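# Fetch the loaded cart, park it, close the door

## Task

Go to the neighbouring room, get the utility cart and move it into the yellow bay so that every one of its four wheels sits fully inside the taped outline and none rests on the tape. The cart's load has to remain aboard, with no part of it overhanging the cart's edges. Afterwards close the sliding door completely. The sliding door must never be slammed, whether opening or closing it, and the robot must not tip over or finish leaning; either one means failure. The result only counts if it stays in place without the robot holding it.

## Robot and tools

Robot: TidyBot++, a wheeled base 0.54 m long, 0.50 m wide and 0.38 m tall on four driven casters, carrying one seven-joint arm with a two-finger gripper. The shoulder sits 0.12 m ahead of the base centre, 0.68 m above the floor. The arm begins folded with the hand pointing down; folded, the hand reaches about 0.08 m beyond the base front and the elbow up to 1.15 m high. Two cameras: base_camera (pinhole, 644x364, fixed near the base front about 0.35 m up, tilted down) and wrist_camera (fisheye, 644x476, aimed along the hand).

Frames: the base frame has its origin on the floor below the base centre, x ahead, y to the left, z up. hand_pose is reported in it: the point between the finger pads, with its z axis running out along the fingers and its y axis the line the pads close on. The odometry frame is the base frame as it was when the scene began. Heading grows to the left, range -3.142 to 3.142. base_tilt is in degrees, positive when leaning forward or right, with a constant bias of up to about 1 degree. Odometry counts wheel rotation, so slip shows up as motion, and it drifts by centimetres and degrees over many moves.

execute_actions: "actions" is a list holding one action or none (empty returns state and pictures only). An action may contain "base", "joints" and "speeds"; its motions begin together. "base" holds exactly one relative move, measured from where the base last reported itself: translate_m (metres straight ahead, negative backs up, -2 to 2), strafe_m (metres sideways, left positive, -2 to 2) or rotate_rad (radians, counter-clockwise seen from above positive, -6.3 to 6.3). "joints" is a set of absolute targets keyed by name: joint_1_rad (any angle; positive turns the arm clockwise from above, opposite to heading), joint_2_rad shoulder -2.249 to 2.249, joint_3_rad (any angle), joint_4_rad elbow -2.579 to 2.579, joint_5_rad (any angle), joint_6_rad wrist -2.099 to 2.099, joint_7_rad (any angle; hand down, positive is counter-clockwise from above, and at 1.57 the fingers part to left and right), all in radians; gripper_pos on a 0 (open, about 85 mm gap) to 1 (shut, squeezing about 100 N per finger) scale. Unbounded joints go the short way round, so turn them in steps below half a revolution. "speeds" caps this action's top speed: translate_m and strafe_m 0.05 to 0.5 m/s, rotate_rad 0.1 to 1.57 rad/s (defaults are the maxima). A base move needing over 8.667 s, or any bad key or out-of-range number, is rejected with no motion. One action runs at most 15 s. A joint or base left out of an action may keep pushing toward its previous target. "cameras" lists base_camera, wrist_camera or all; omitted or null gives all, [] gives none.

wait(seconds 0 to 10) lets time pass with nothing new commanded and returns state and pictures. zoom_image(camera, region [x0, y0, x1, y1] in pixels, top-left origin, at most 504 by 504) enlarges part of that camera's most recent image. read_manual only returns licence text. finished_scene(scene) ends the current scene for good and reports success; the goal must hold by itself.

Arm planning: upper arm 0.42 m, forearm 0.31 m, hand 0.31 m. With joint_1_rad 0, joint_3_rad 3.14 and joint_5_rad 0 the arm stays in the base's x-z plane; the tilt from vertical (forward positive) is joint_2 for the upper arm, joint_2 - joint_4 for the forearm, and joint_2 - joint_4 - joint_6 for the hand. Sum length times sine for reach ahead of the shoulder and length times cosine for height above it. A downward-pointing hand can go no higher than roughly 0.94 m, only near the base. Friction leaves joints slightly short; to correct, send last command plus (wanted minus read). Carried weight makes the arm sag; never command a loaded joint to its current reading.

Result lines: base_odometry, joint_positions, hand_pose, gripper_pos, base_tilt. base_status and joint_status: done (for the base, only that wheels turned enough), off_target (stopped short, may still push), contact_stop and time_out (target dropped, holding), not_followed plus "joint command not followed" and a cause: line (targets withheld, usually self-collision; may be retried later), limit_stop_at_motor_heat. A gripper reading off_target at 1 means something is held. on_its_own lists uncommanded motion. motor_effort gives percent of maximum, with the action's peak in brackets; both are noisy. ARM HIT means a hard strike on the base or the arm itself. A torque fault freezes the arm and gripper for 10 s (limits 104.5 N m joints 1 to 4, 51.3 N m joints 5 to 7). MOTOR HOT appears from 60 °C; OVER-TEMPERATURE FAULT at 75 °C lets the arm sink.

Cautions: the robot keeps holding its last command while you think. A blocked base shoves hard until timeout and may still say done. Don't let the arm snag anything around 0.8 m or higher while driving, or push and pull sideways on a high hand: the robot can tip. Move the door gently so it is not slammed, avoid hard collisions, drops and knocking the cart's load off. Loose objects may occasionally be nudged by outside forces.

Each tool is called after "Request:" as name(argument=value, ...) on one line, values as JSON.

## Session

Request:
execute_actions(actions=[])

Scene clock: 0.00 s.
base_odometry: x=+0.000 y=+0.000 heading=+0.000 (m, m, rad; odometry frame)
base_tilt: forward=-0.2 right=+1.2 (deg)
base_status: not commanded
joint_positions: joint_1_rad=+0.033 joint_2_rad=-0.375 joint_3_rad=+3.177 joint_4_rad=-2.517 joint_5_rad=-0.004 joint_6_rad=-0.878 joint_7_rad=+1.512 gripper_pos=+0.000
joint_status: not commanded
motor_effort: joint_1_rad=+1 joint_2_rad=-1 joint_3_rad=+0 joint_4_rad=+15 joint_5_rad=-1 joint_6_rad=+1 joint_7_rad=+1 (%)
hand_pose: x=+0.2675 y=-0.0063 z=+0.5946 quat_wxyz=(-0.008, +0.996, -0.064, +0.061) (m; base frame)
pictures: base_camera, wrist_camera
camera_calibration (this result's frames):
wrist_camera: T_world_to_cam=[[-0.137655, -0.990117, -0.026835, 0.0415003], [-0.982612, 0.13992, -0.122048, 0.392778], [0.124597, 0.0095678, -0.992161, 0.691579], [0, 0, 0, 1]] pos_world=[0.305493, -0.0204842, 0.73521]
Images, in order (width x height): base_camera 644x364, wrist_camera 644x476.

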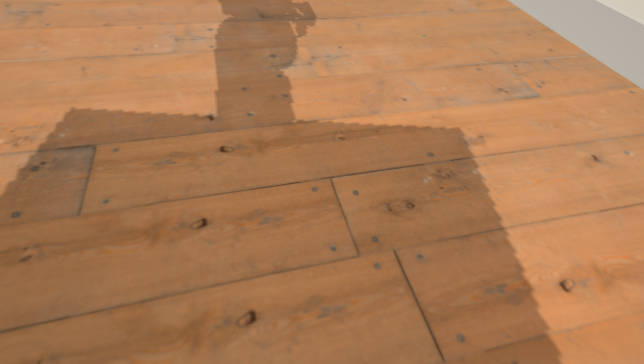

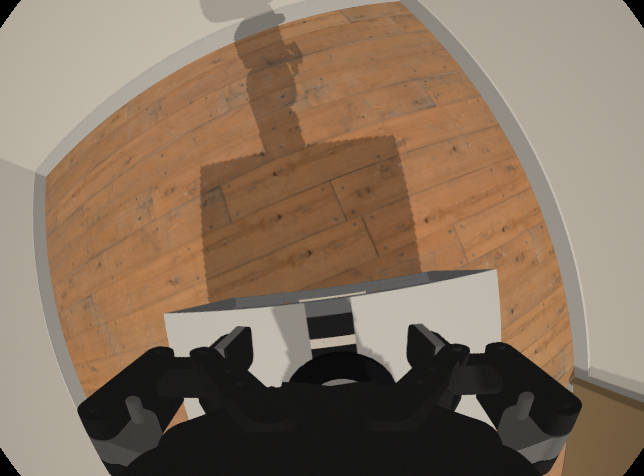

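Request:
execute_actions(actions=[{"base":{"rotate_rad":-1.337},"joints":{"joint_1_rad":0.0,"joint_2_rad":-0.5,"joint_3_rad":3.14,"joint_4_rad":-1.96,"joint_5_rad":0.0,"joint_6_rad":-0.06,"joint_7_rad":1.59}}])

Scene clock: 24.13 s.
base_odometry: x=+0.000 y=+0.000 heading=-1.336 (m, m, rad; odometry frame)
base_tilt: forward=-0.2 right=+1.4 (deg)
base_status: done
joint_positions: joint_1_rad=+0.013 joint_2_rad=-0.489 joint_3_rad=+3.153 joint_4_rad=-1.967 joint_5_rad=-0.004 joint_6_rad=-0.089 joint_7_rad=+1.560 gripper_pos=+0.000
joint_status: all done
motor_effort: joint_1_rad=+1(2) joint_2_rad=-4(7) joint_3_rad=+0(1) joint_4_rad=+23(23) joint_5_rad=+0(0) joint_6_rad=+9(9) joint_7_rad=+0(0) (%)
hand_pose: x=+0.5456 y=-0.0104 z=+1.0839 quat_wxyz=(+0.001, +0.705, -0.015, +0.709) (m; base frame)
pictures: base_camera, wrist_camera
camera_calibration (this result's frames):
wrist_camera: T_world_to_cam=[[-0.0204772, -0.999259, -0.0325751, 0.0310673], [0.00755928, 0.0324263, -0.999446, 1.13603], [0.999762, -0.0207121, 0.00688968, -0.418241], [0, 0, 0, 1]] pos_world=[0.41019, -0.0144555, 1.13929]
Images, in order (width x height): base_camera 644x364, wrist_camera 644x476.

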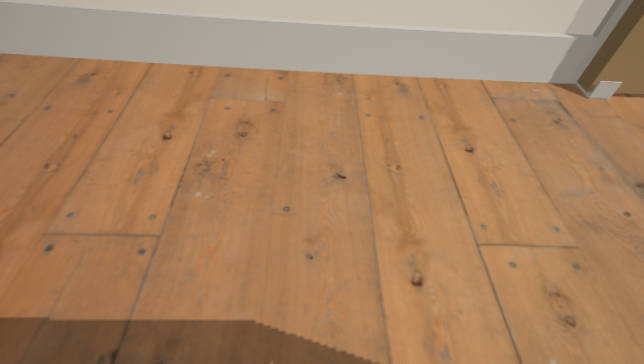

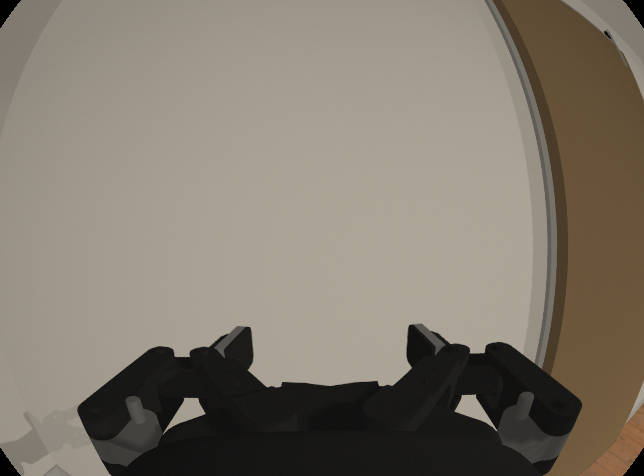

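Request:
zoom_image(camera="base_camera", region=[504, 0, 644, 120])

Request:
zoom_image(camera="wrist_camera", region=[480, 0, 644, 476])

Region (504, 0, 644, 120) of base_camera's 644x364 image, scaled by 3.600; it fills the top 432 rows of this view, and the rest is white.

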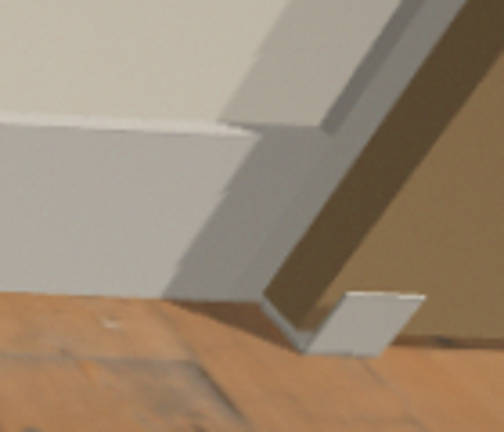

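Region (480, 0, 644, 476) of wrist_camera's 644x476 image, scaled by 1.059; it fills the left 174 columns of this view, and the rest is white.

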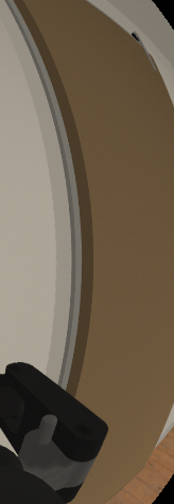

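Request:
execute_actions(actions=[{"base":{"strafe_m":-0.7},"joints":{"joint_1_rad":1.5,"joint_6_rad":-0.5}}])

Scene clock: 56.23 s.
base_odometry: x=-0.681 y=-0.162 heading=-1.337 (m, m, rad; odometry frame)
base_tilt: forward=-0.1 right=+1.3 (deg)
base_status: done
joint_positions: joint_1_rad=+1.489 joint_2_rad=-0.491 joint_3_rad=+3.143 joint_4_rad=-1.967 joint_5_rad=-0.004 joint_6_rad=-0.464 joint_7_rad=+1.560 gripper_pos=+0.000
joint_status: all done
motor_effort: joint_1_rad=+0(1) joint_2_rad=-4(7) joint_3_rad=+1(3) joint_4_rad=+22(23) joint_5_rad=-1(1) joint_6_rad=+9(10) joint_7_rad=+0(0) (%)
hand_pose: x=+0.1533 y=-0.4034 z=+0.9705 quat_wxyz=(+0.379, +0.602, -0.564, +0.419) (m; base frame)
pictures: base_camera, wrist_camera
camera_calibration (this result's frames):
wrist_camera: T_world_to_cam=[[-0.996863, -0.0742858, -0.0273123, 0.144314], [-0.00120652, 0.359303, -0.93322, 1.10731], [0.0791384, -0.93026, -0.358266, 0.0951353], [0, 0, 0, 1]] pos_world=[0.137668, -0.298637, 1.07139]
Images, in order (width x height): base_camera 644x364, wrist_camera 644x476.

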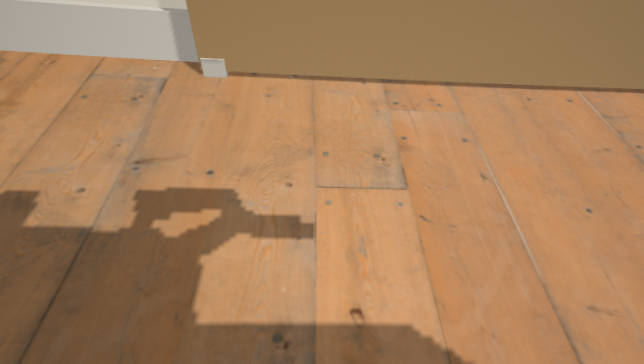

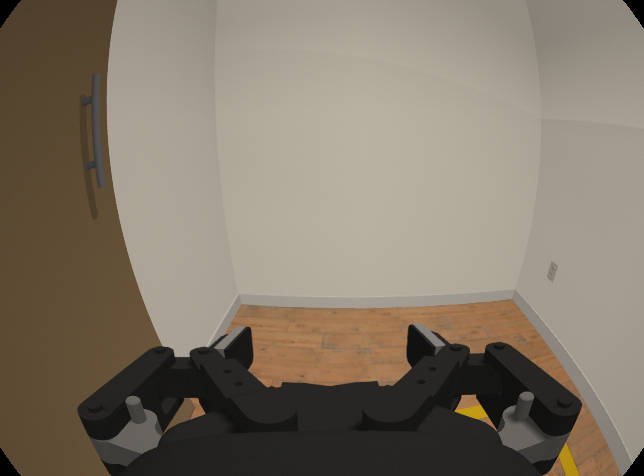

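Request:
execute_actions(actions=[{"base":{"strafe_m":-0.775},"joints":{"joint_1_rad":-0.015,"joint_6_rad":-0.06,"joint_2_rad":-0.3,"joint_4_rad":-1.78}}])

Scene clock: 93.53 s.
base_odometry: x=-1.436 y=-0.341 heading=-1.338 (m, m, rad; odometry frame)
base_tilt: forward=-0.2 right=+1.3 (deg)
base_status: done
joint_positions: joint_1_rad=-0.003 joint_2_rad=-0.316 joint_3_rad=+3.143 joint_4_rad=-1.794 joint_5_rad=-0.004 joint_6_rad=-0.096 joint_7_rad=+1.560 gripper_pos=+0.000
joint_status: all done
motor_effort: joint_1_rad=+0(1) joint_2_rad=-9(10) joint_3_rad=+0(2) joint_4_rad=+23(22) joint_5_rad=-1(1) joint_6_rad=+10(10) joint_7_rad=+0(1) (%)
hand_pose: x=+0.6125 y=+0.0017 z=+1.1098 quat_wxyz=(-0.006, +0.708, -0.005, +0.706) (m; base frame)
pictures: base_camera, wrist_camera
camera_calibration (this result's frames):
wrist_camera: T_world_to_cam=[[0.00316636, -0.999605, -0.0279205, 0.0257305], [-0.000693133, 0.0279184, -0.99961, 1.16628], [0.999995, 0.00318448, -0.00060446, -0.476975], [0, 0, 0, 1]] pos_world=[0.477699, -0.00532146, 1.16626]
Images, in order (width x height): base_camera 644x364, wrist_camera 644x476.

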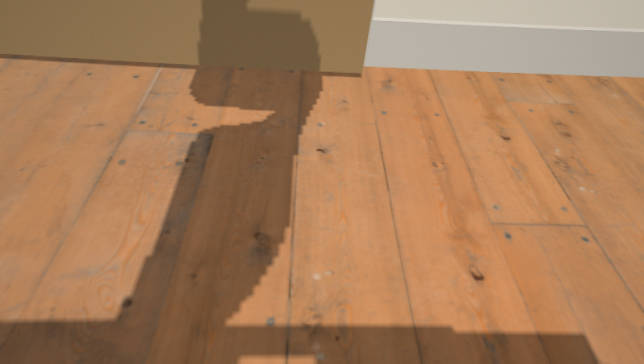

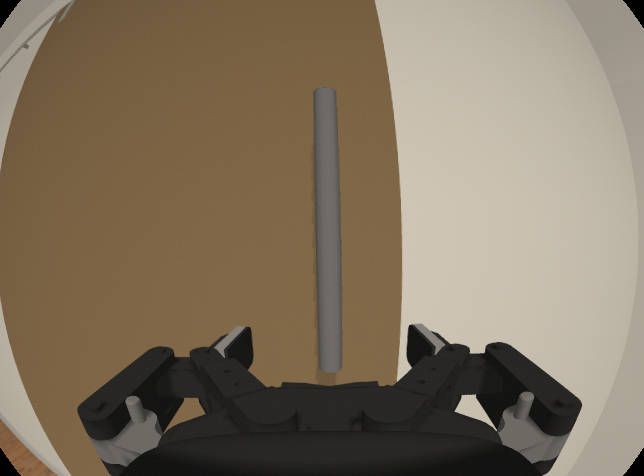

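Request:
execute_actions(actions=[{"base":{"translate_m":0.125},"speeds":{"translate_m":0.25}}], cameras=["wrist_camera"])

Scene clock: 99.40 s.
base_odometry: x=-1.407 y=-0.463 heading=-1.338 (m, m, rad; odometry frame)
base_tilt: forward=-0.2 right=+1.3 (deg)
base_status: done
joint_positions: joint_1_rad=-0.003 joint_2_rad=-0.298 joint_3_rad=+3.143 joint_4_rad=-1.791 joint_5_rad=-0.004 joint_6_rad=-0.094 joint_7_rad=+1.560 gripper_pos=+0.000
joint_status: not commanded
motor_effort: joint_1_rad=+0(1) joint_2_rad=-11(13) joint_3_rad=+0(1) joint_4_rad=+23(24) joint_5_rad=-1(1) joint_6_rad=+9(10) joint_7_rad=+0(0) (%)
hand_pose: x=+0.6202 y=+0.0020 z=+1.1033 quat_wxyz=(-0.006, +0.713, -0.005, +0.701) (m; base frame)
pictures: wrist_camera
camera_calibration (this result's frames):
wrist_camera: T_world_to_cam=[[0.00336587, -0.999605, -0.0279184, 0.0257037], [-0.0139454, 0.027869, -0.999514, 1.16783], [0.999897, 0.00375357, -0.0138461, -0.47], [0, 0, 0, 1]] pos_world=[0.486151, -0.00508856, 1.16148]
Images, in order (width x height): wrist_camera 644x476.

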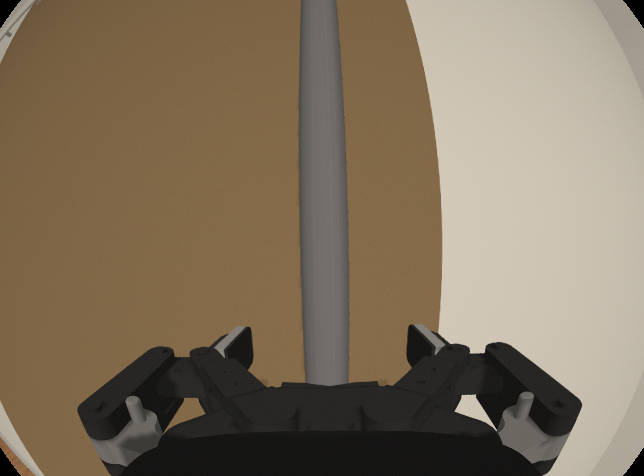

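Request:
execute_actions(actions=[{"base":{"strafe_m":0.85},"joints":{"gripper_pos":0.6},"speeds":{"strafe_m":0.25}}])

Scene clock: 110.53 s.
base_odometry: x=-0.580 y=-0.267 heading=-1.338 (m, m, rad; odometry frame)
base_tilt: forward=-0.2 right=+1.3 (deg)
base_status: done
joint_positions: joint_1_rad=-0.009 joint_2_rad=-0.303 joint_3_rad=+3.143 joint_4_rad=-1.789 joint_5_rad=-0.004 joint_6_rad=-0.088 joint_7_rad=+1.562 gripper_pos=+0.600
joint_status: all done
motor_effort: joint_1_rad=+0(19) joint_2_rad=-10(14) joint_3_rad=+1(22) joint_4_rad=+23(27) joint_5_rad=+0(3) joint_6_rad=+10(13) joint_7_rad=+0(0) (%)
hand_pose: x=+0.6182 y=+0.0052 z=+1.1087 quat_wxyz=(-0.008, +0.709, -0.002, +0.706) (m; base frame)
pictures: base_camera, wrist_camera
camera_calibration (this result's frames):
wrist_camera: T_world_to_cam=[[0.0100798, -0.999626, -0.025425, 0.02214], [-0.0018761, 0.0254074, -0.999675, 1.16588], [0.999947, 0.0101242, -0.00161929, -0.481528], [0, 0, 0, 1]] pos_world=[0.483467, -0.0026151, 1.16528]
Images, in order (width x height): base_camera 644x364, wrist_camera 644x476.

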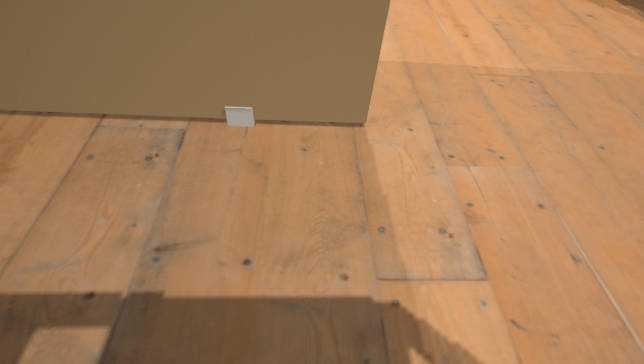

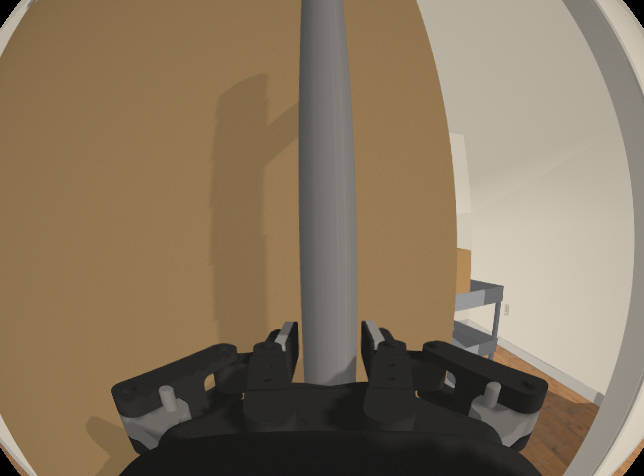

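Request:
execute_actions(actions=[{"base":{"rotate_rad":0.028},"joints":{"gripper_pos":0.0,"joint_2_rad":-0.6,"joint_4_rad":-2.075}}], cameras=["wrist_camera"])

Request:
execute_actions(actions=[{"base":{"strafe_m":-0.47},"joints":{"joint_6_rad":-0.45}}])

Scene clock: 120.93 s.
base_odometry: x=-0.579 y=-0.267 heading=-1.310 (m, m, rad; odometry frame)
base_tilt: forward=-0.2 right=+1.2 (deg)
base_status: done
joint_positions: joint_1_rad=-0.010 joint_2_rad=-0.596 joint_3_rad=+3.143 joint_4_rad=-2.063 joint_5_rad=-0.004 joint_6_rad=-0.088 joint_7_rad=+1.562 gripper_pos=+0.000
joint_status: all done
motor_effort: joint_1_rad=+0(5) joint_2_rad=-1(12) joint_3_rad=+1(5) joint_4_rad=+23(23) joint_5_rad=+0(1) joint_6_rad=+9(10) joint_7_rad=+0(0) (%)
hand_pose: x=+0.5067 y=+0.0046 z=+1.0676 quat_wxyz=(-0.008, +0.702, -0.001, +0.713) (m; base frame)
pictures: wrist_camera
camera_calibration (this result's frames):
wrist_camera: T_world_to_cam=[[0.0116874, -0.999601, -0.0257231, 0.0211587], [0.0178957, 0.0259298, -0.999504, 1.11437], [0.999772, 0.0112213, 0.0181916, -0.391161], [0, 0, 0, 1]] pos_world=[0.370882, -0.00335589, 1.12148]
Images, in order (width x height): wrist_camera 644x476.

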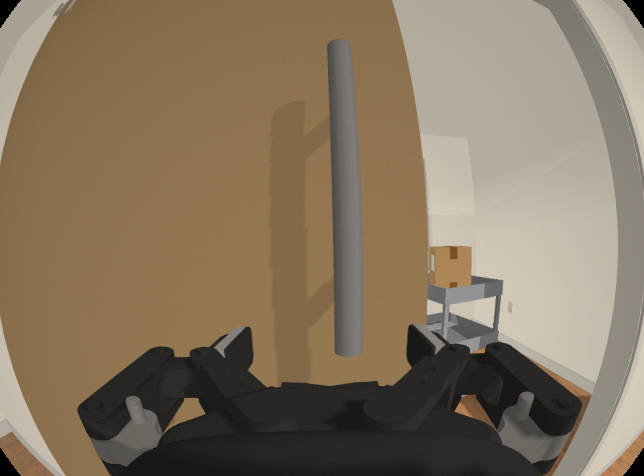

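Scene clock: 123.23 s.
base_odometry: x=-1.033 y=-0.388 heading=-1.309 (m, m, rad; odometry frame)
base_tilt: forward=-0.2 right=+1.2 (deg)
base_status: done
joint_positions: joint_1_rad=-0.010 joint_2_rad=-0.596 joint_3_rad=+3.143 joint_4_rad=-2.076 joint_5_rad=-0.004 joint_6_rad=-0.436 joint_7_rad=+1.562 gripper_pos=+0.000
joint_status: all done
motor_effort: joint_1_rad=+0(1) joint_2_rad=-1(2) joint_3_rad=+1(3) joint_4_rad=+23(25) joint_5_rad=-1(1) joint_6_rad=+9(11) joint_7_rad=+0(0) (%)
hand_pose: x=+0.4887 y=+0.0053 z=+0.9531 quat_wxyz=(-0.007, +0.818, -0.001, +0.575) (m; base frame)
pictures: base_camera, wrist_camera
camera_calibration (this result's frames):
wrist_camera: T_world_to_cam=[[0.00465035, -0.999678, -0.0249652, 0.0217501], [-0.336699, 0.0219425, -0.941357, 1.11813], [0.941601, 0.0127834, -0.336489, -0.00465565], [0, 0, 0, 1]] pos_world=[0.380755, -0.00273182, 1.05153]
Images, in order (width x height): base_camera 644x364, wrist_camera 644x476.

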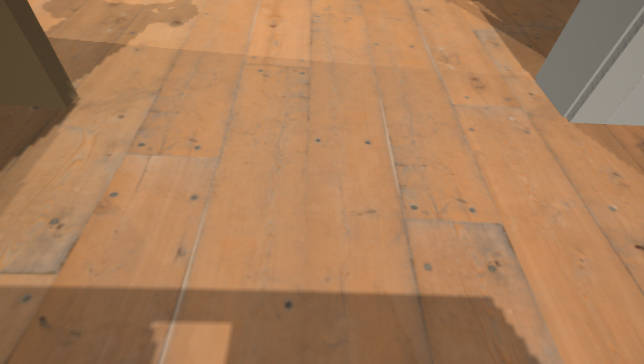

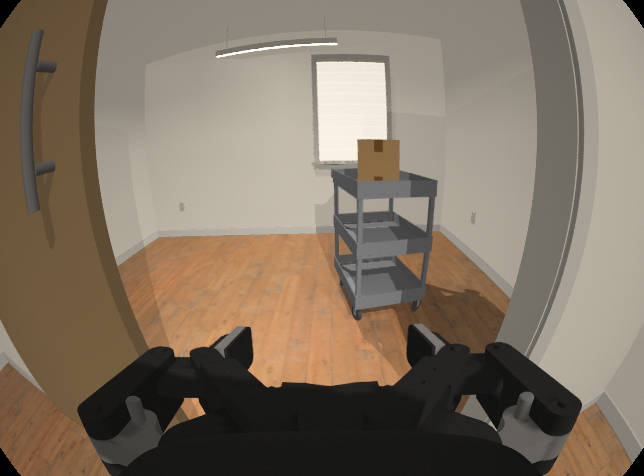

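Request:
zoom_image(camera="wrist_camera", region=[300, 125, 480, 335])

Region (300, 125, 480, 335) of wrist_camera's 644x476 image, scaled by 2.400; it fills the left 432 columns of this view, and the rest is white.

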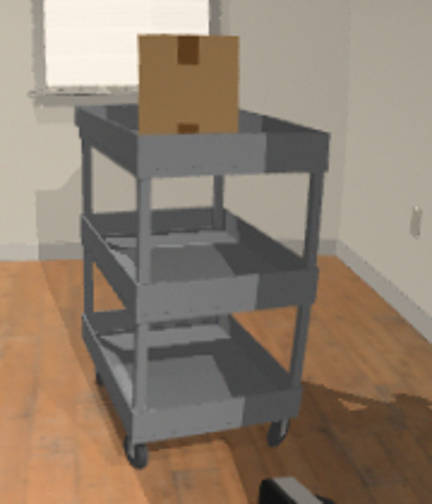

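Request:
execute_actions(actions=[{"base":{"translate_m":1.25},"joints":{"joint_1_rad":0.0,"joint_2_rad":-0.3,"joint_4_rad":-1.36,"joint_6_rad":-2.08,"gripper_pos":0.43}}])

Scene clock: 247.03 s.
base_odometry: x=-0.711 y=-1.596 heading=-1.310 (m, m, rad; odometry frame)
base_tilt: forward=-0.3 right=+1.2 (deg)
base_status: done
joint_positions: joint_1_rad=-0.010 joint_2_rad=-0.302 joint_3_rad=+3.143 joint_4_rad=-1.371 joint_5_rad=-0.004 joint_6_rad=-2.050 joint_7_rad=+1.562 gripper_pos=+0.430
joint_status: all done
motor_effort: joint_1_rad=+0(0) joint_2_rad=-3(6) joint_3_rad=+0(1) joint_4_rad=+15(23) joint_5_rad=+0(1) joint_6_rad=+1(10) joint_7_rad=+0(0) (%)
hand_pose: x=+0.2765 y=+0.0039 z=+0.9235 quat_wxyz=(-0.002, +1.000, +0.001, +0.011) (m; base frame)
pictures: base_camera, wrist_camera
camera_calibration (this result's frames):
wrist_camera: T_world_to_cam=[[-0.00937063, -0.999936, -0.0063383, 0.00731955], [-0.999657, 0.00952265, -0.0243941, 0.355383], [0.0244529, 0.00610754, -0.999682, 1.05126], [0, 0, 0, 1]] pos_world=[0.329623, -0.00248571, 1.05964]
Images, in order (width x height): base_camera 644x364, wrist_camera 644x476.

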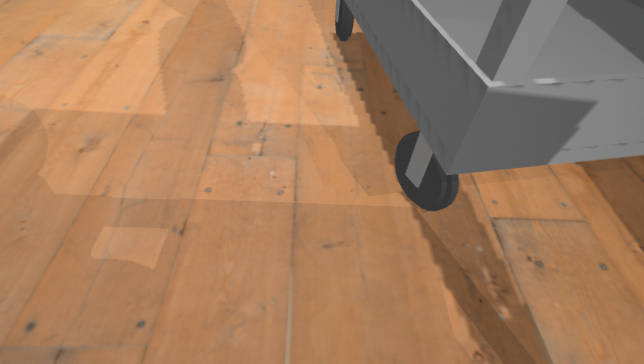

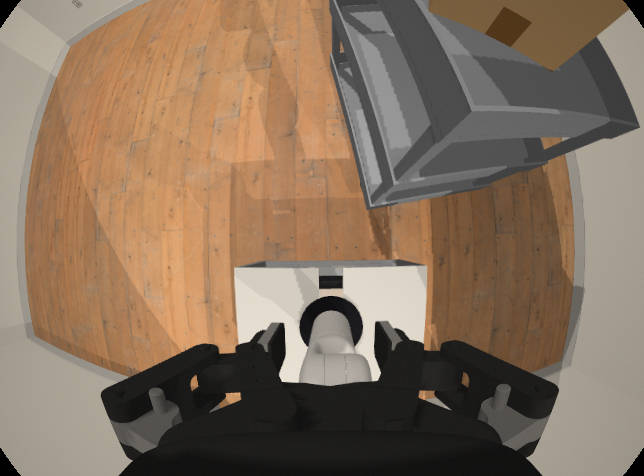

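Request:
execute_actions(actions=[{"base":{"strafe_m":0.33},"joints":{"joint_7_rad":0.2}}], cameras=["base_camera"])

Request:
execute_actions(actions=[{"base":{"translate_m":1.64}}])

Scene clock: 259.00 s.
base_odometry: x=-0.392 y=-1.511 heading=-1.310 (m, m, rad; odometry frame)
base_tilt: forward=-0.2 right=+1.2 (deg)
base_status: done
joint_positions: joint_1_rad=-0.010 joint_2_rad=-0.302 joint_3_rad=+3.141 joint_4_rad=-1.371 joint_5_rad=-0.004 joint_6_rad=-2.050 joint_7_rad=+0.208 gripper_pos=+0.430
joint_status: all done
motor_effort: joint_1_rad=+0(1) joint_2_rad=-4(4) joint_3_rad=+0(2) joint_4_rad=+15(15) joint_5_rad=+0(0) joint_6_rad=+1(1) joint_7_rad=+0(1) (%)
hand_pose: x=+0.2765 y=+0.0042 z=+0.9235 quat_wxyz=(-0.008, +0.781, -0.625, +0.007) (m; base frame)
pictures: base_camera
Images, in order (width x height): base_camera 644x364.

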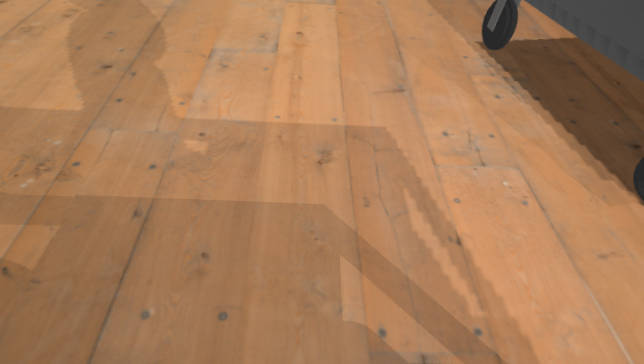

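Scene clock: 263.63 s.
base_odometry: x=+0.032 y=-3.096 heading=-1.310 (m, m, rad; odometry frame)
base_tilt: forward=-0.2 right=+1.2 (deg)
base_status: done
joint_positions: joint_1_rad=-0.010 joint_2_rad=-0.299 joint_3_rad=+3.141 joint_4_rad=-1.371 joint_5_rad=-0.004 joint_6_rad=-2.050 joint_7_rad=+0.208 gripper_pos=+0.430
joint_status: not commanded
motor_effort: joint_1_rad=+0(0) joint_2_rad=-4(6) joint_3_rad=+0(1) joint_4_rad=+15(16) joint_5_rad=-1(0) joint_6_rad=+1(2) joint_7_rad=+0(0) (%)
hand_pose: x=+0.2772 y=+0.0042 z=+0.9232 quat_wxyz=(-0.008, +0.781, -0.625, +0.006) (m; base frame)
pictures: base_camera, wrist_camera
camera_calibration (this result's frames):
wrist_camera: T_world_to_cam=[[-0.97807, -0.207137, -0.0217636, 0.287029], [-0.207128, 0.97831, -0.00268628, 0.112296], [0.021848, 0.00188049, -0.99976, 1.05174], [0, 0, 0, 1]] pos_world=[0.281016, -0.0523837, 1.05803]
Images, in order (width x height): base_camera 644x364, wrist_camera 644x476.

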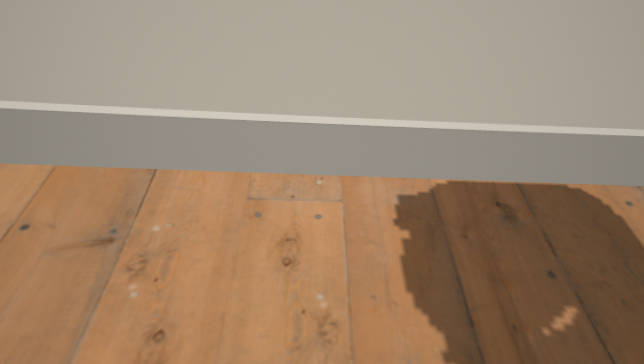

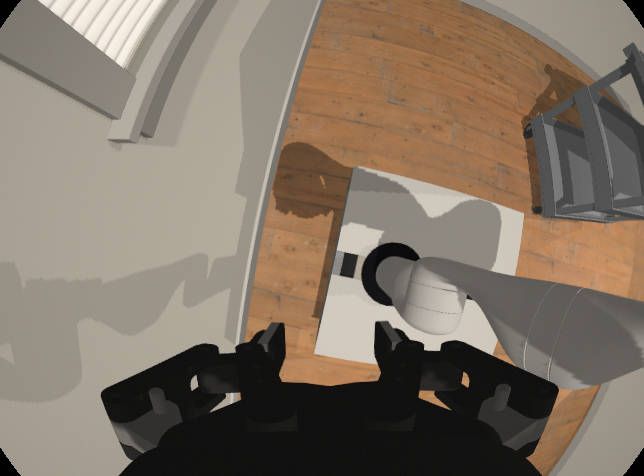

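Request:
execute_actions(actions=[{"base":{"rotate_rad":3.145}}], cameras=["base_camera"])

Request:
execute_actions(actions=[{"base":{"strafe_m":0.58},"joints":{"joint_2_rad":0.085,"joint_4_rad":-1.08,"joint_6_rad":-1.96}}])

Scene clock: 278.07 s.
base_odometry: x=+0.032 y=-3.096 heading=+1.834 (m, m, rad; odometry frame)
base_tilt: forward=-0.2 right=+1.3 (deg)
base_status: done
joint_positions: joint_1_rad=-0.010 joint_2_rad=-0.299 joint_3_rad=+3.141 joint_4_rad=-1.371 joint_5_rad=-0.004 joint_6_rad=-2.050 joint_7_rad=+0.208 gripper_pos=+0.430
joint_status: not commanded
motor_effort: joint_1_rad=-1(0) joint_2_rad=-4(5) joint_3_rad=+0(1) joint_4_rad=+15(15) joint_5_rad=+0(1) joint_6_rad=+1(0) joint_7_rad=+0(1) (%)
hand_pose: x=+0.2772 y=+0.0042 z=+0.9232 quat_wxyz=(-0.008, +0.781, -0.625, +0.006) (m; base frame)
pictures: base_camera
Images, in order (width x height): base_camera 644x364.

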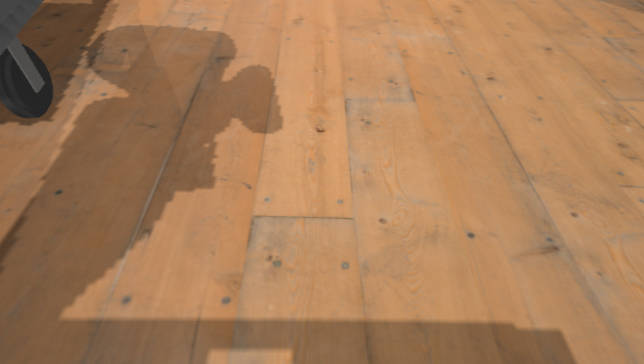

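Scene clock: 280.57 s.
base_odometry: x=-0.528 y=-3.248 heading=+1.835 (m, m, rad; odometry frame)
base_tilt: forward=-0.2 right=+1.3 (deg)
base_status: done
joint_positions: joint_1_rad=-0.009 joint_2_rad=+0.087 joint_3_rad=+3.141 joint_4_rad=-1.095 joint_5_rad=-0.004 joint_6_rad=-1.993 joint_7_rad=+0.208 gripper_pos=+0.430
joint_status: all done
motor_effort: joint_1_rad=-1(2) joint_2_rad=-17(20) joint_3_rad=+0(2) joint_4_rad=+16(16) joint_5_rad=+0(2) joint_6_rad=+0(0) joint_7_rad=+0(1) (%)
hand_pose: x=+0.4361 y=+0.0054 z=+0.9090 quat_wxyz=(+0.009, +0.780, -0.626, -0.014) (m; base frame)
pictures: base_camera, wrist_camera
camera_calibration (this result's frames):
wrist_camera: T_world_to_cam=[[-0.978243, -0.205309, 0.0298186, 0.395609], [-0.205164, 0.978696, 0.00788884, 0.133574], [-0.030803, 0.00159951, -0.999524, 1.05688], [0, 0, 0, 1]] pos_world=[0.446961, -0.0511965, 1.04352]
Images, in order (width x height): base_camera 644x364, wrist_camera 644x476.

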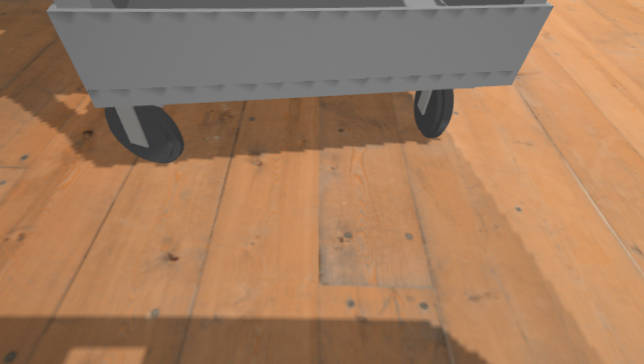

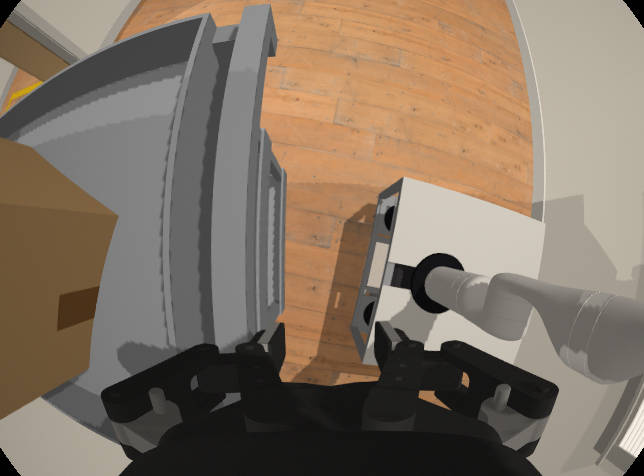

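Request:
zoom_image(camera="wrist_camera", region=[140, 0, 420, 400])

Region (140, 0, 420, 400) of wrist_camera's 644x476 image, scaled by 1.260; it fills the left 353 columns of this view, and the rest is white.

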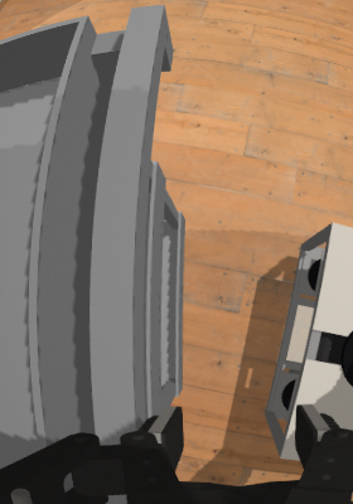

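Request:
execute_actions(actions=[{"joints":{"joint_1_rad":-0.135,"joint_2_rad":0.222,"joint_4_rad":-0.912,"joint_7_rad":0.05}}], cameras=["wrist_camera"])

Scene clock: 317.33 s.
base_odometry: x=-0.528 y=-3.248 heading=+1.835 (m, m, rad; odometry frame)
base_tilt: forward=-0.2 right=+1.2 (deg)
base_status: not commanded
joint_positions: joint_1_rad=-0.127 joint_2_rad=+0.219 joint_3_rad=+3.141 joint_4_rad=-0.925 joint_5_rad=-0.004 joint_6_rad=-1.993 joint_7_rad=+0.078 gripper_pos=+0.430
joint_status: all done
motor_effort: joint_1_rad=+1(1) joint_2_rad=-21(23) joint_3_rad=+0(0) joint_4_rad=+15(16) joint_5_rad=+0(0) joint_6_rad=+0(0) joint_7_rad=+0(0) (%)
hand_pose: x=+0.4946 y=+0.0505 z=+0.9114 quat_wxyz=(-0.003, +0.776, -0.630, +0.000) (m; base frame)
pictures: wrist_camera
camera_calibration (this result's frames):
wrist_camera: T_world_to_cam=[[-0.981032, -0.19372, -0.00698996, 0.496391], [-0.193733, 0.981054, 0.00115853, 0.101708], [0.00663309, 0.00249074, -0.999975, 1.0428], [0, 0, 0, 1]] pos_world=[0.499762, -0.00621726, 1.04612]
Images, in order (width x height): wrist_camera 644x476.

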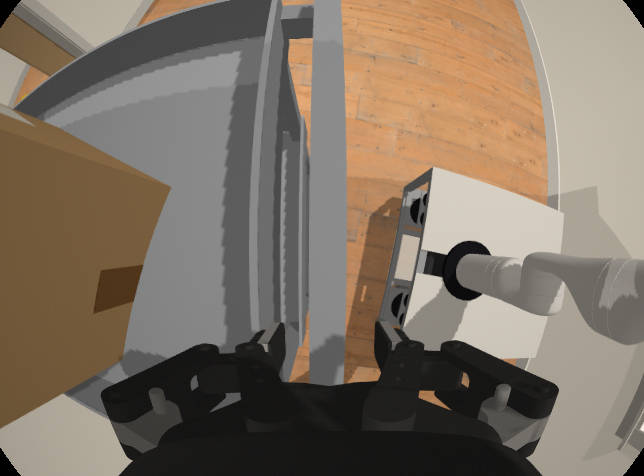

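Request:
execute_actions(actions=[{"joints":{"joint_2_rad":0.17,"joint_4_rad":-1.185,"joint_6_rad":-1.765,"gripper_pos":0.46}}], cameras=["wrist_camera"])

Scene clock: 323.70 s.
base_odometry: x=-0.528 y=-3.248 heading=+1.835 (m, m, rad; odometry frame)
base_tilt: forward=-0.2 right=+1.3 (deg)
base_status: not commanded
joint_positions: joint_1_rad=-0.127 joint_2_rad=+0.186 joint_3_rad=+3.141 joint_4_rad=-1.175 joint_5_rad=-0.004 joint_6_rad=-1.800 joint_7_rad=+0.078 gripper_pos=+0.460
joint_status: all done
motor_effort: joint_1_rad=+0(1) joint_2_rad=-21(22) joint_3_rad=+0(0) joint_4_rad=+17(17) joint_5_rad=+0(1) joint_6_rad=+0(0) joint_7_rad=+0(0) (%)
hand_pose: x=+0.4949 y=+0.0507 z=+0.8497 quat_wxyz=(+0.005, +0.776, -0.631, -0.008) (m; base frame)
pictures: wrist_camera
camera_calibration (this result's frames):
wrist_camera: T_world_to_cam=[[-0.981062, -0.192964, 0.0168027, 0.476016], [-0.192941, 0.981206, 0.00300711, 0.0997424], [-0.0170672, -0.000291775, -0.999854, 0.992877], [0, 0, 0, 1]] pos_world=[0.503191, -0.00572404, 0.984434]
Images, in order (width x height): wrist_camera 644x476.

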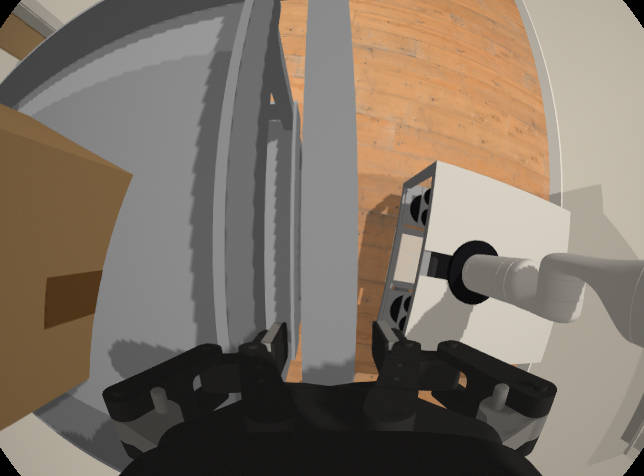

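Request:
execute_actions(actions=[{"joints":{"gripper_pos":1.0}}], cameras=[])

Scene clock: 327.70 s.
base_odometry: x=-0.528 y=-3.248 heading=+1.835 (m, m, rad; odometry frame)
base_tilt: forward=-0.2 right=+1.2 (deg)
base_status: not commanded
joint_positions: joint_1_rad=-0.127 joint_2_rad=+0.183 joint_3_rad=+3.141 joint_4_rad=-1.177 joint_5_rad=-0.004 joint_6_rad=-1.793 joint_7_rad=+0.072 gripper_pos=+0.743
joint_status: gripper_pos off_target (ended at +0.743, target +1.000)
motor_effort: joint_1_rad=-1(1) joint_2_rad=-22(23) joint_3_rad=-1(1) joint_4_rad=+17(21) joint_5_rad=-1(0) joint_6_rad=-1(6) joint_7_rad=+0(2) (%)
hand_pose: x=+0.4961 y=+0.0508 z=+0.8503 quat_wxyz=(+0.002, +0.774, -0.633, -0.005) (m; base frame)
pictures: none
No camera images: the call's "cameras" was empty. Leave "cameras" out to get every camera's image.

Request:
execute_actions(actions=[{"base":{"strafe_m":0.30},"joints":{"joint_1_rad":0.0,"joint_7_rad":-0.2},"speeds":{"strafe_m":0.3}}])

Scene clock: 341.03 s.
base_odometry: x=-0.818 y=-3.326 heading=+1.836 (m, m, rad; odometry frame)
base_tilt: forward=-0.2 right=+1.3 (deg)
base_status: done
joint_positions: joint_1_rad=+0.022 joint_2_rad=+0.179 joint_3_rad=+3.158 joint_4_rad=-1.181 joint_5_rad=+0.000 joint_6_rad=-1.789 joint_7_rad=-0.211 gripper_pos=+0.743
joint_status: all done
motor_effort: joint_1_rad=-5(8) joint_2_rad=-21(23) joint_3_rad=-5(6) joint_4_rad=+17(18) joint_5_rad=-4(6) joint_6_rad=+0(2) joint_7_rad=+5(12) (%)
hand_pose: x=+0.4993 y=-0.0127 z=+0.8503 quat_wxyz=(+0.004, +0.614, -0.789, -0.001) (m; base frame)
pictures: base_camera, wrist_camera
camera_calibration (this result's frames):
wrist_camera: T_world_to_cam=[[-0.966207, 0.257734, 0.00407263, 0.477218], [0.257702, 0.966199, -0.00709788, -0.0538542], [-0.00576433, -0.0058085, -0.999967, 0.987943], [0, 0, 0, 1]] pos_world=[0.480664, -0.0652227, 0.985585]
Images, in order (width x height): base_camera 644x364, wrist_camera 644x476.

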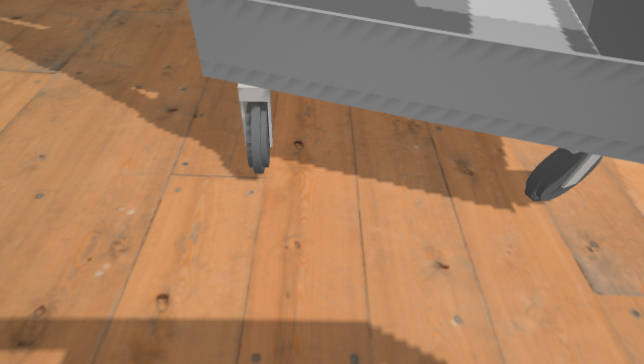

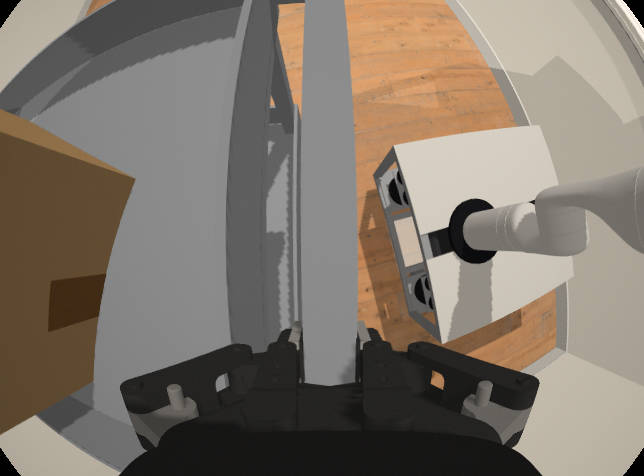

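Request:
execute_actions(actions=[{"base":{"translate_m":0.58},"joints":{"joint_7_rad":-0.6},"speeds":{"translate_m":0.3}}])

Scene clock: 382.93 s.
base_odometry: x=-0.970 y=-2.766 heading=+1.836 (m, m, rad; odometry frame)
base_tilt: forward=-0.2 right=+1.2 (deg)
base_status: done
joint_positions: joint_1_rad=+0.065 joint_2_rad=+0.163 joint_3_rad=+3.195 joint_4_rad=-1.201 joint_5_rad=+0.028 joint_6_rad=-1.798 joint_7_rad=-0.666 gripper_pos=+0.743
joint_status: joint_7_rad off_target (ended at -0.666, target -0.600)
motor_effort: joint_1_rad=-12(15) joint_2_rad=-21(23) joint_3_rad=-9(13) joint_4_rad=+20(26) joint_5_rad=-7(9) joint_6_rad=+6(11) joint_7_rad=+9(14) (%)
hand_pose: x=+0.4857 y=-0.0490 z=+0.8504 quat_wxyz=(+0.018, +0.381, -0.924, +0.011) (m; base frame)
pictures: base_camera, wrist_camera
camera_calibration (this result's frames):
wrist_camera: T_world_to_cam=[[-0.69566, 0.718319, -0.00865394, 0.375471], [0.717932, 0.694764, -0.0433207, -0.221302], [-0.0251056, -0.0363494, -0.999024, 0.994886], [0, 0, 0, 1]] pos_world=[0.445057, -0.0797916, 0.987577]
Images, in order (width x height): base_camera 644x364, wrist_camera 644x476.

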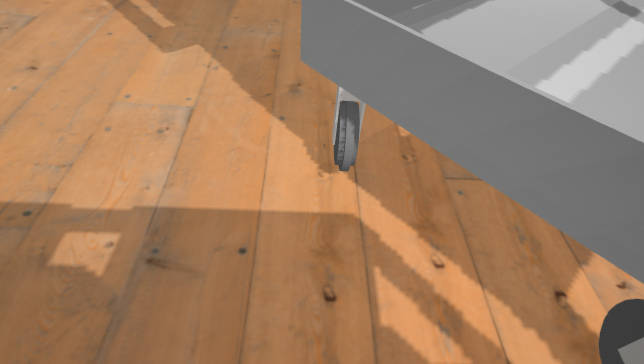

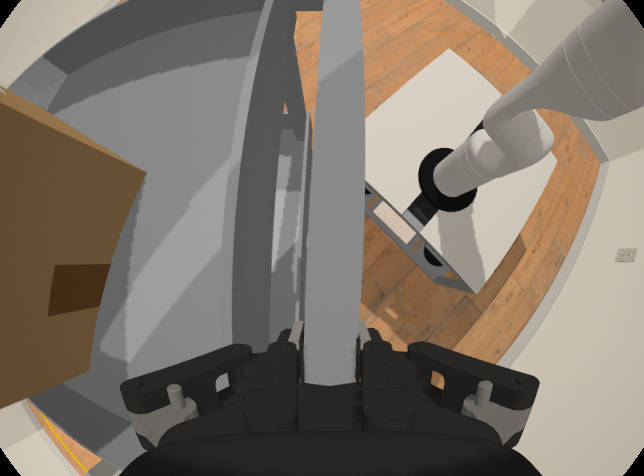

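Request:
execute_actions(actions=[{"base":{"translate_m":-0.12},"joints":{"joint_7_rad":-0.68},"speeds":{"translate_m":0.25}}])

Scene clock: 407.60 s.
base_odometry: x=-0.939 y=-2.883 heading=+1.836 (m, m, rad; odometry frame)
base_tilt: forward=-0.2 right=+1.3 (deg)
base_status: done
joint_positions: joint_1_rad=+0.014 joint_2_rad=+0.173 joint_3_rad=+3.152 joint_4_rad=-1.190 joint_5_rad=+0.028 joint_6_rad=-1.764 joint_7_rad=-0.689 gripper_pos=+0.743
joint_status: all done
motor_effort: joint_1_rad=-2(12) joint_2_rad=-21(29) joint_3_rad=-2(10) joint_4_rad=+17(20) joint_5_rad=-1(8) joint_6_rad=+3(8) joint_7_rad=+1(9) (%)
hand_pose: x=+0.5034 y=-0.0161 z=+0.8500 quat_wxyz=(+0.000, +0.413, -0.911, +0.016) (m; base frame)
pictures: base_camera, wrist_camera
camera_calibration (this result's frames):
wrist_camera: T_world_to_cam=[[-0.744136, 0.667278, -0.0316473, 0.407206], [0.667891, 0.744108, -0.0150016, -0.254973], [0.0135387, -0.0323001, -0.999387, 0.976985], [0, 0, 0, 1]] pos_world=[0.460084, -0.0504349, 0.985448]
Images, in order (width x height): base_camera 644x364, wrist_camera 644x476.

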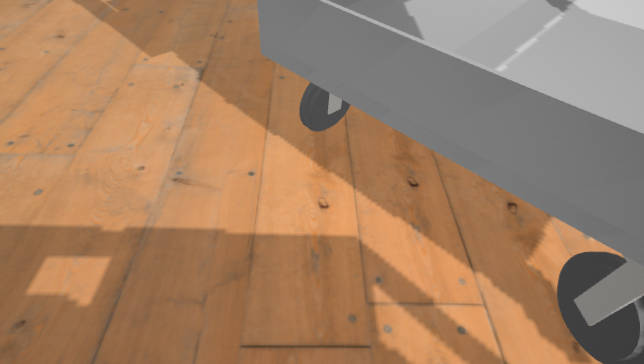

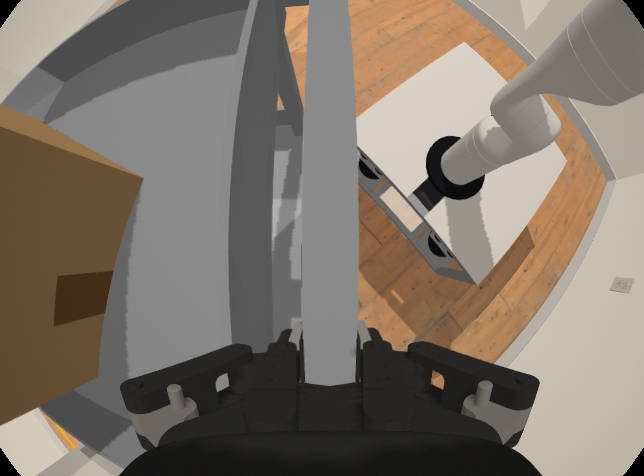

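Request:
execute_actions(actions=[{"base":{"strafe_m":-0.46},"joints":{"joint_7_rad":0.0},"speeds":{"strafe_m":0.3}}])

Scene clock: 414.80 s.
base_odometry: x=-0.495 y=-2.762 heading=+1.836 (m, m, rad; odometry frame)
base_tilt: forward=-0.1 right=+1.3 (deg)
base_status: done
joint_positions: joint_1_rad=-0.041 joint_2_rad=+0.179 joint_3_rad=+3.106 joint_4_rad=-1.182 joint_5_rad=-0.010 joint_6_rad=-1.772 joint_7_rad=+0.036 gripper_pos=+0.743
joint_status: all done
motor_effort: joint_1_rad=+9(13) joint_2_rad=-23(25) joint_3_rad=+8(11) joint_4_rad=+16(25) joint_5_rad=+5(9) joint_6_rad=-1(10) joint_7_rad=-8(25) (%)
hand_pose: x=+0.5022 y=+0.0324 z=+0.8503 quat_wxyz=(-0.009, +0.746, -0.666, -0.003) (m; base frame)
pictures: base_camera, wrist_camera
camera_calibration (this result's frames):
wrist_camera: T_world_to_cam=[[-0.994764, -0.10158, -0.0112393, 0.507446], [-0.101724, 0.994726, 0.0131335, 0.0641698], [0.00984594, 0.014208, -0.999851, 0.979687], [0, 0, 0, 1]] pos_world=[0.50167, -0.0262046, 0.984401]
Images, in order (width x height): base_camera 644x364, wrist_camera 644x476.

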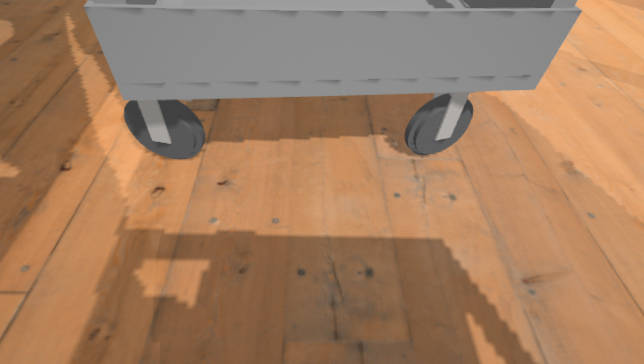

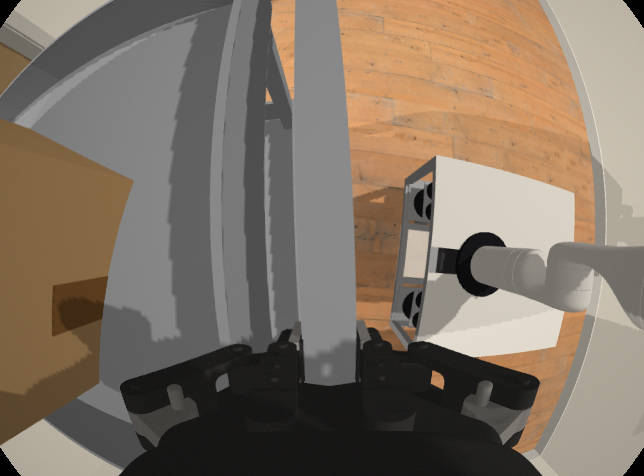

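Request:
execute_actions(actions=[{"base":{"translate_m":0.35},"joints":{"joint_1_rad":-0.29,"joint_7_rad":-0.25},"speeds":{"translate_m":0.3}}])

Scene clock: 439.83 s.
base_odometry: x=-0.586 y=-2.424 heading=+1.835 (m, m, rad; odometry frame)
base_tilt: forward=-0.1 right=+1.3 (deg)
base_status: done
joint_positions: joint_1_rad=-0.278 joint_2_rad=+0.178 joint_3_rad=+3.129 joint_4_rad=-1.181 joint_5_rad=-0.010 joint_6_rad=-1.783 joint_7_rad=-0.253 gripper_pos=+0.743
joint_status: all done
motor_effort: joint_1_rad=+0(10) joint_2_rad=-24(26) joint_3_rad=+0(7) joint_4_rad=+16(28) joint_5_rad=+0(5) joint_6_rad=+0(14) joint_7_rad=-1(8) (%)
hand_pose: x=+0.4837 y=+0.1130 z=+0.8507 quat_wxyz=(-0.003, +0.721, -0.693, -0.005) (m; base frame)
pictures: base_camera, wrist_camera
camera_calibration (this result's frames):
wrist_camera: T_world_to_cam=[[-0.999627, -0.0272594, 0.00138353, 0.480367], [-0.0272462, 0.99959, 0.00878418, -0.050725], [-0.00162242, 0.00874321, -0.99996, 0.98536], [0, 0, 0, 1]] pos_world=[0.480405, 0.0551835, 0.985102]
Images, in order (width x height): base_camera 644x364, wrist_camera 644x476.

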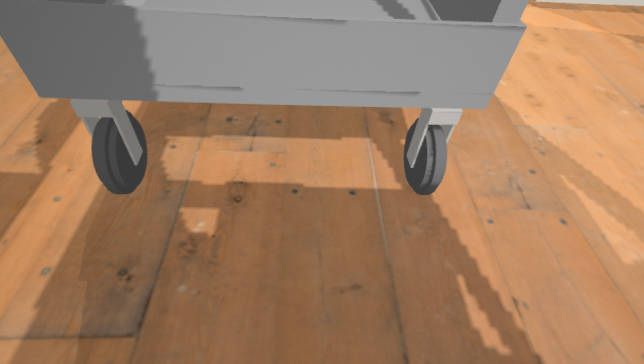

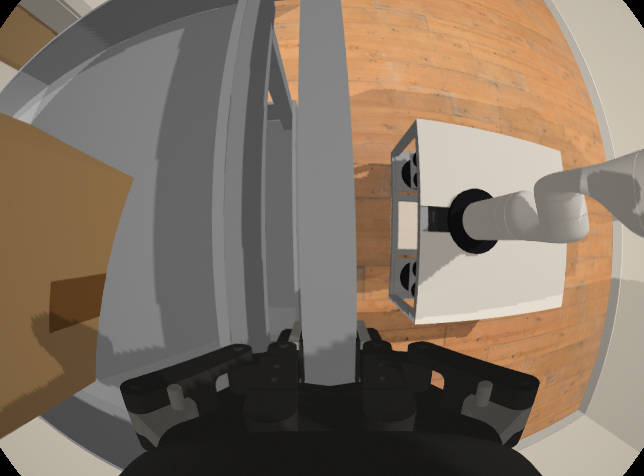

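Request:
execute_actions(actions=[{"base":{"translate_m":0.4},"joints":{"joint_1_rad":-0.5,"joint_7_rad":-0.6},"speeds":{"translate_m":0.3}}])

Scene clock: 457.53 s.
base_odometry: x=-0.691 y=-2.038 heading=+1.835 (m, m, rad; odometry frame)
base_tilt: forward=-0.2 right=+1.3 (deg)
base_status: done
joint_positions: joint_1_rad=-0.513 joint_2_rad=+0.178 joint_3_rad=+3.125 joint_4_rad=-1.181 joint_5_rad=-0.011 joint_6_rad=-1.776 joint_7_rad=-0.600 gripper_pos=+0.743
joint_status: all done
motor_effort: joint_1_rad=+2(7) joint_2_rad=-23(26) joint_3_rad=+2(5) joint_4_rad=+16(27) joint_5_rad=+2(6) joint_6_rad=-1(12) joint_7_rad=-4(4) (%)
hand_pose: x=+0.4480 y=+0.1975 z=+0.8508 quat_wxyz=(-0.005, +0.682, -0.731, -0.006) (m; base frame)
pictures: base_camera, wrist_camera
camera_calibration (this result's frames):
wrist_camera: T_world_to_cam=[[-0.996748, 0.0805781, 0.000793113, 0.424935], [0.0805817, 0.996667, 0.0127162, -0.187241], [0.000234182, 0.0127388, -0.999919, 0.982959], [0, 0, 0, 1]] pos_world=[0.438411, 0.139855, 0.984924]
Images, in order (width x height): base_camera 644x364, wrist_camera 644x476.

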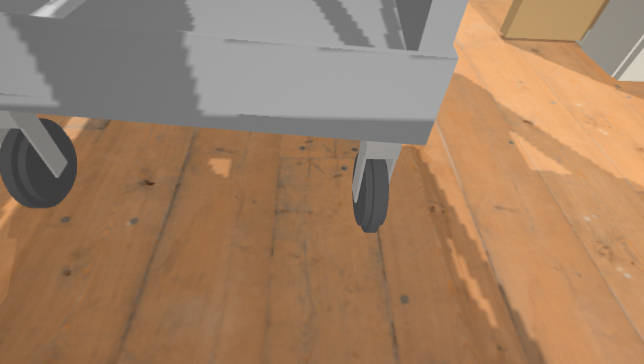

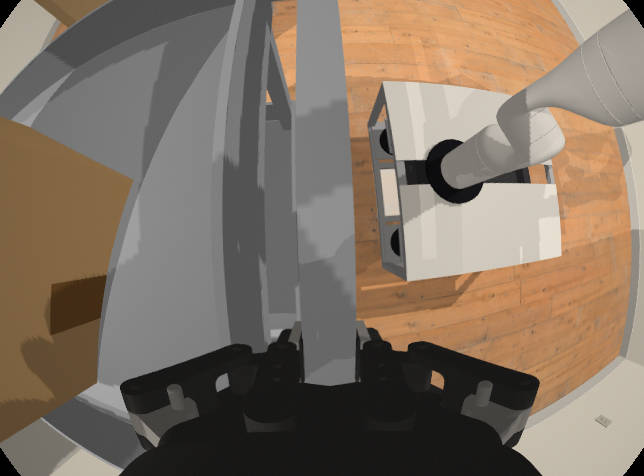

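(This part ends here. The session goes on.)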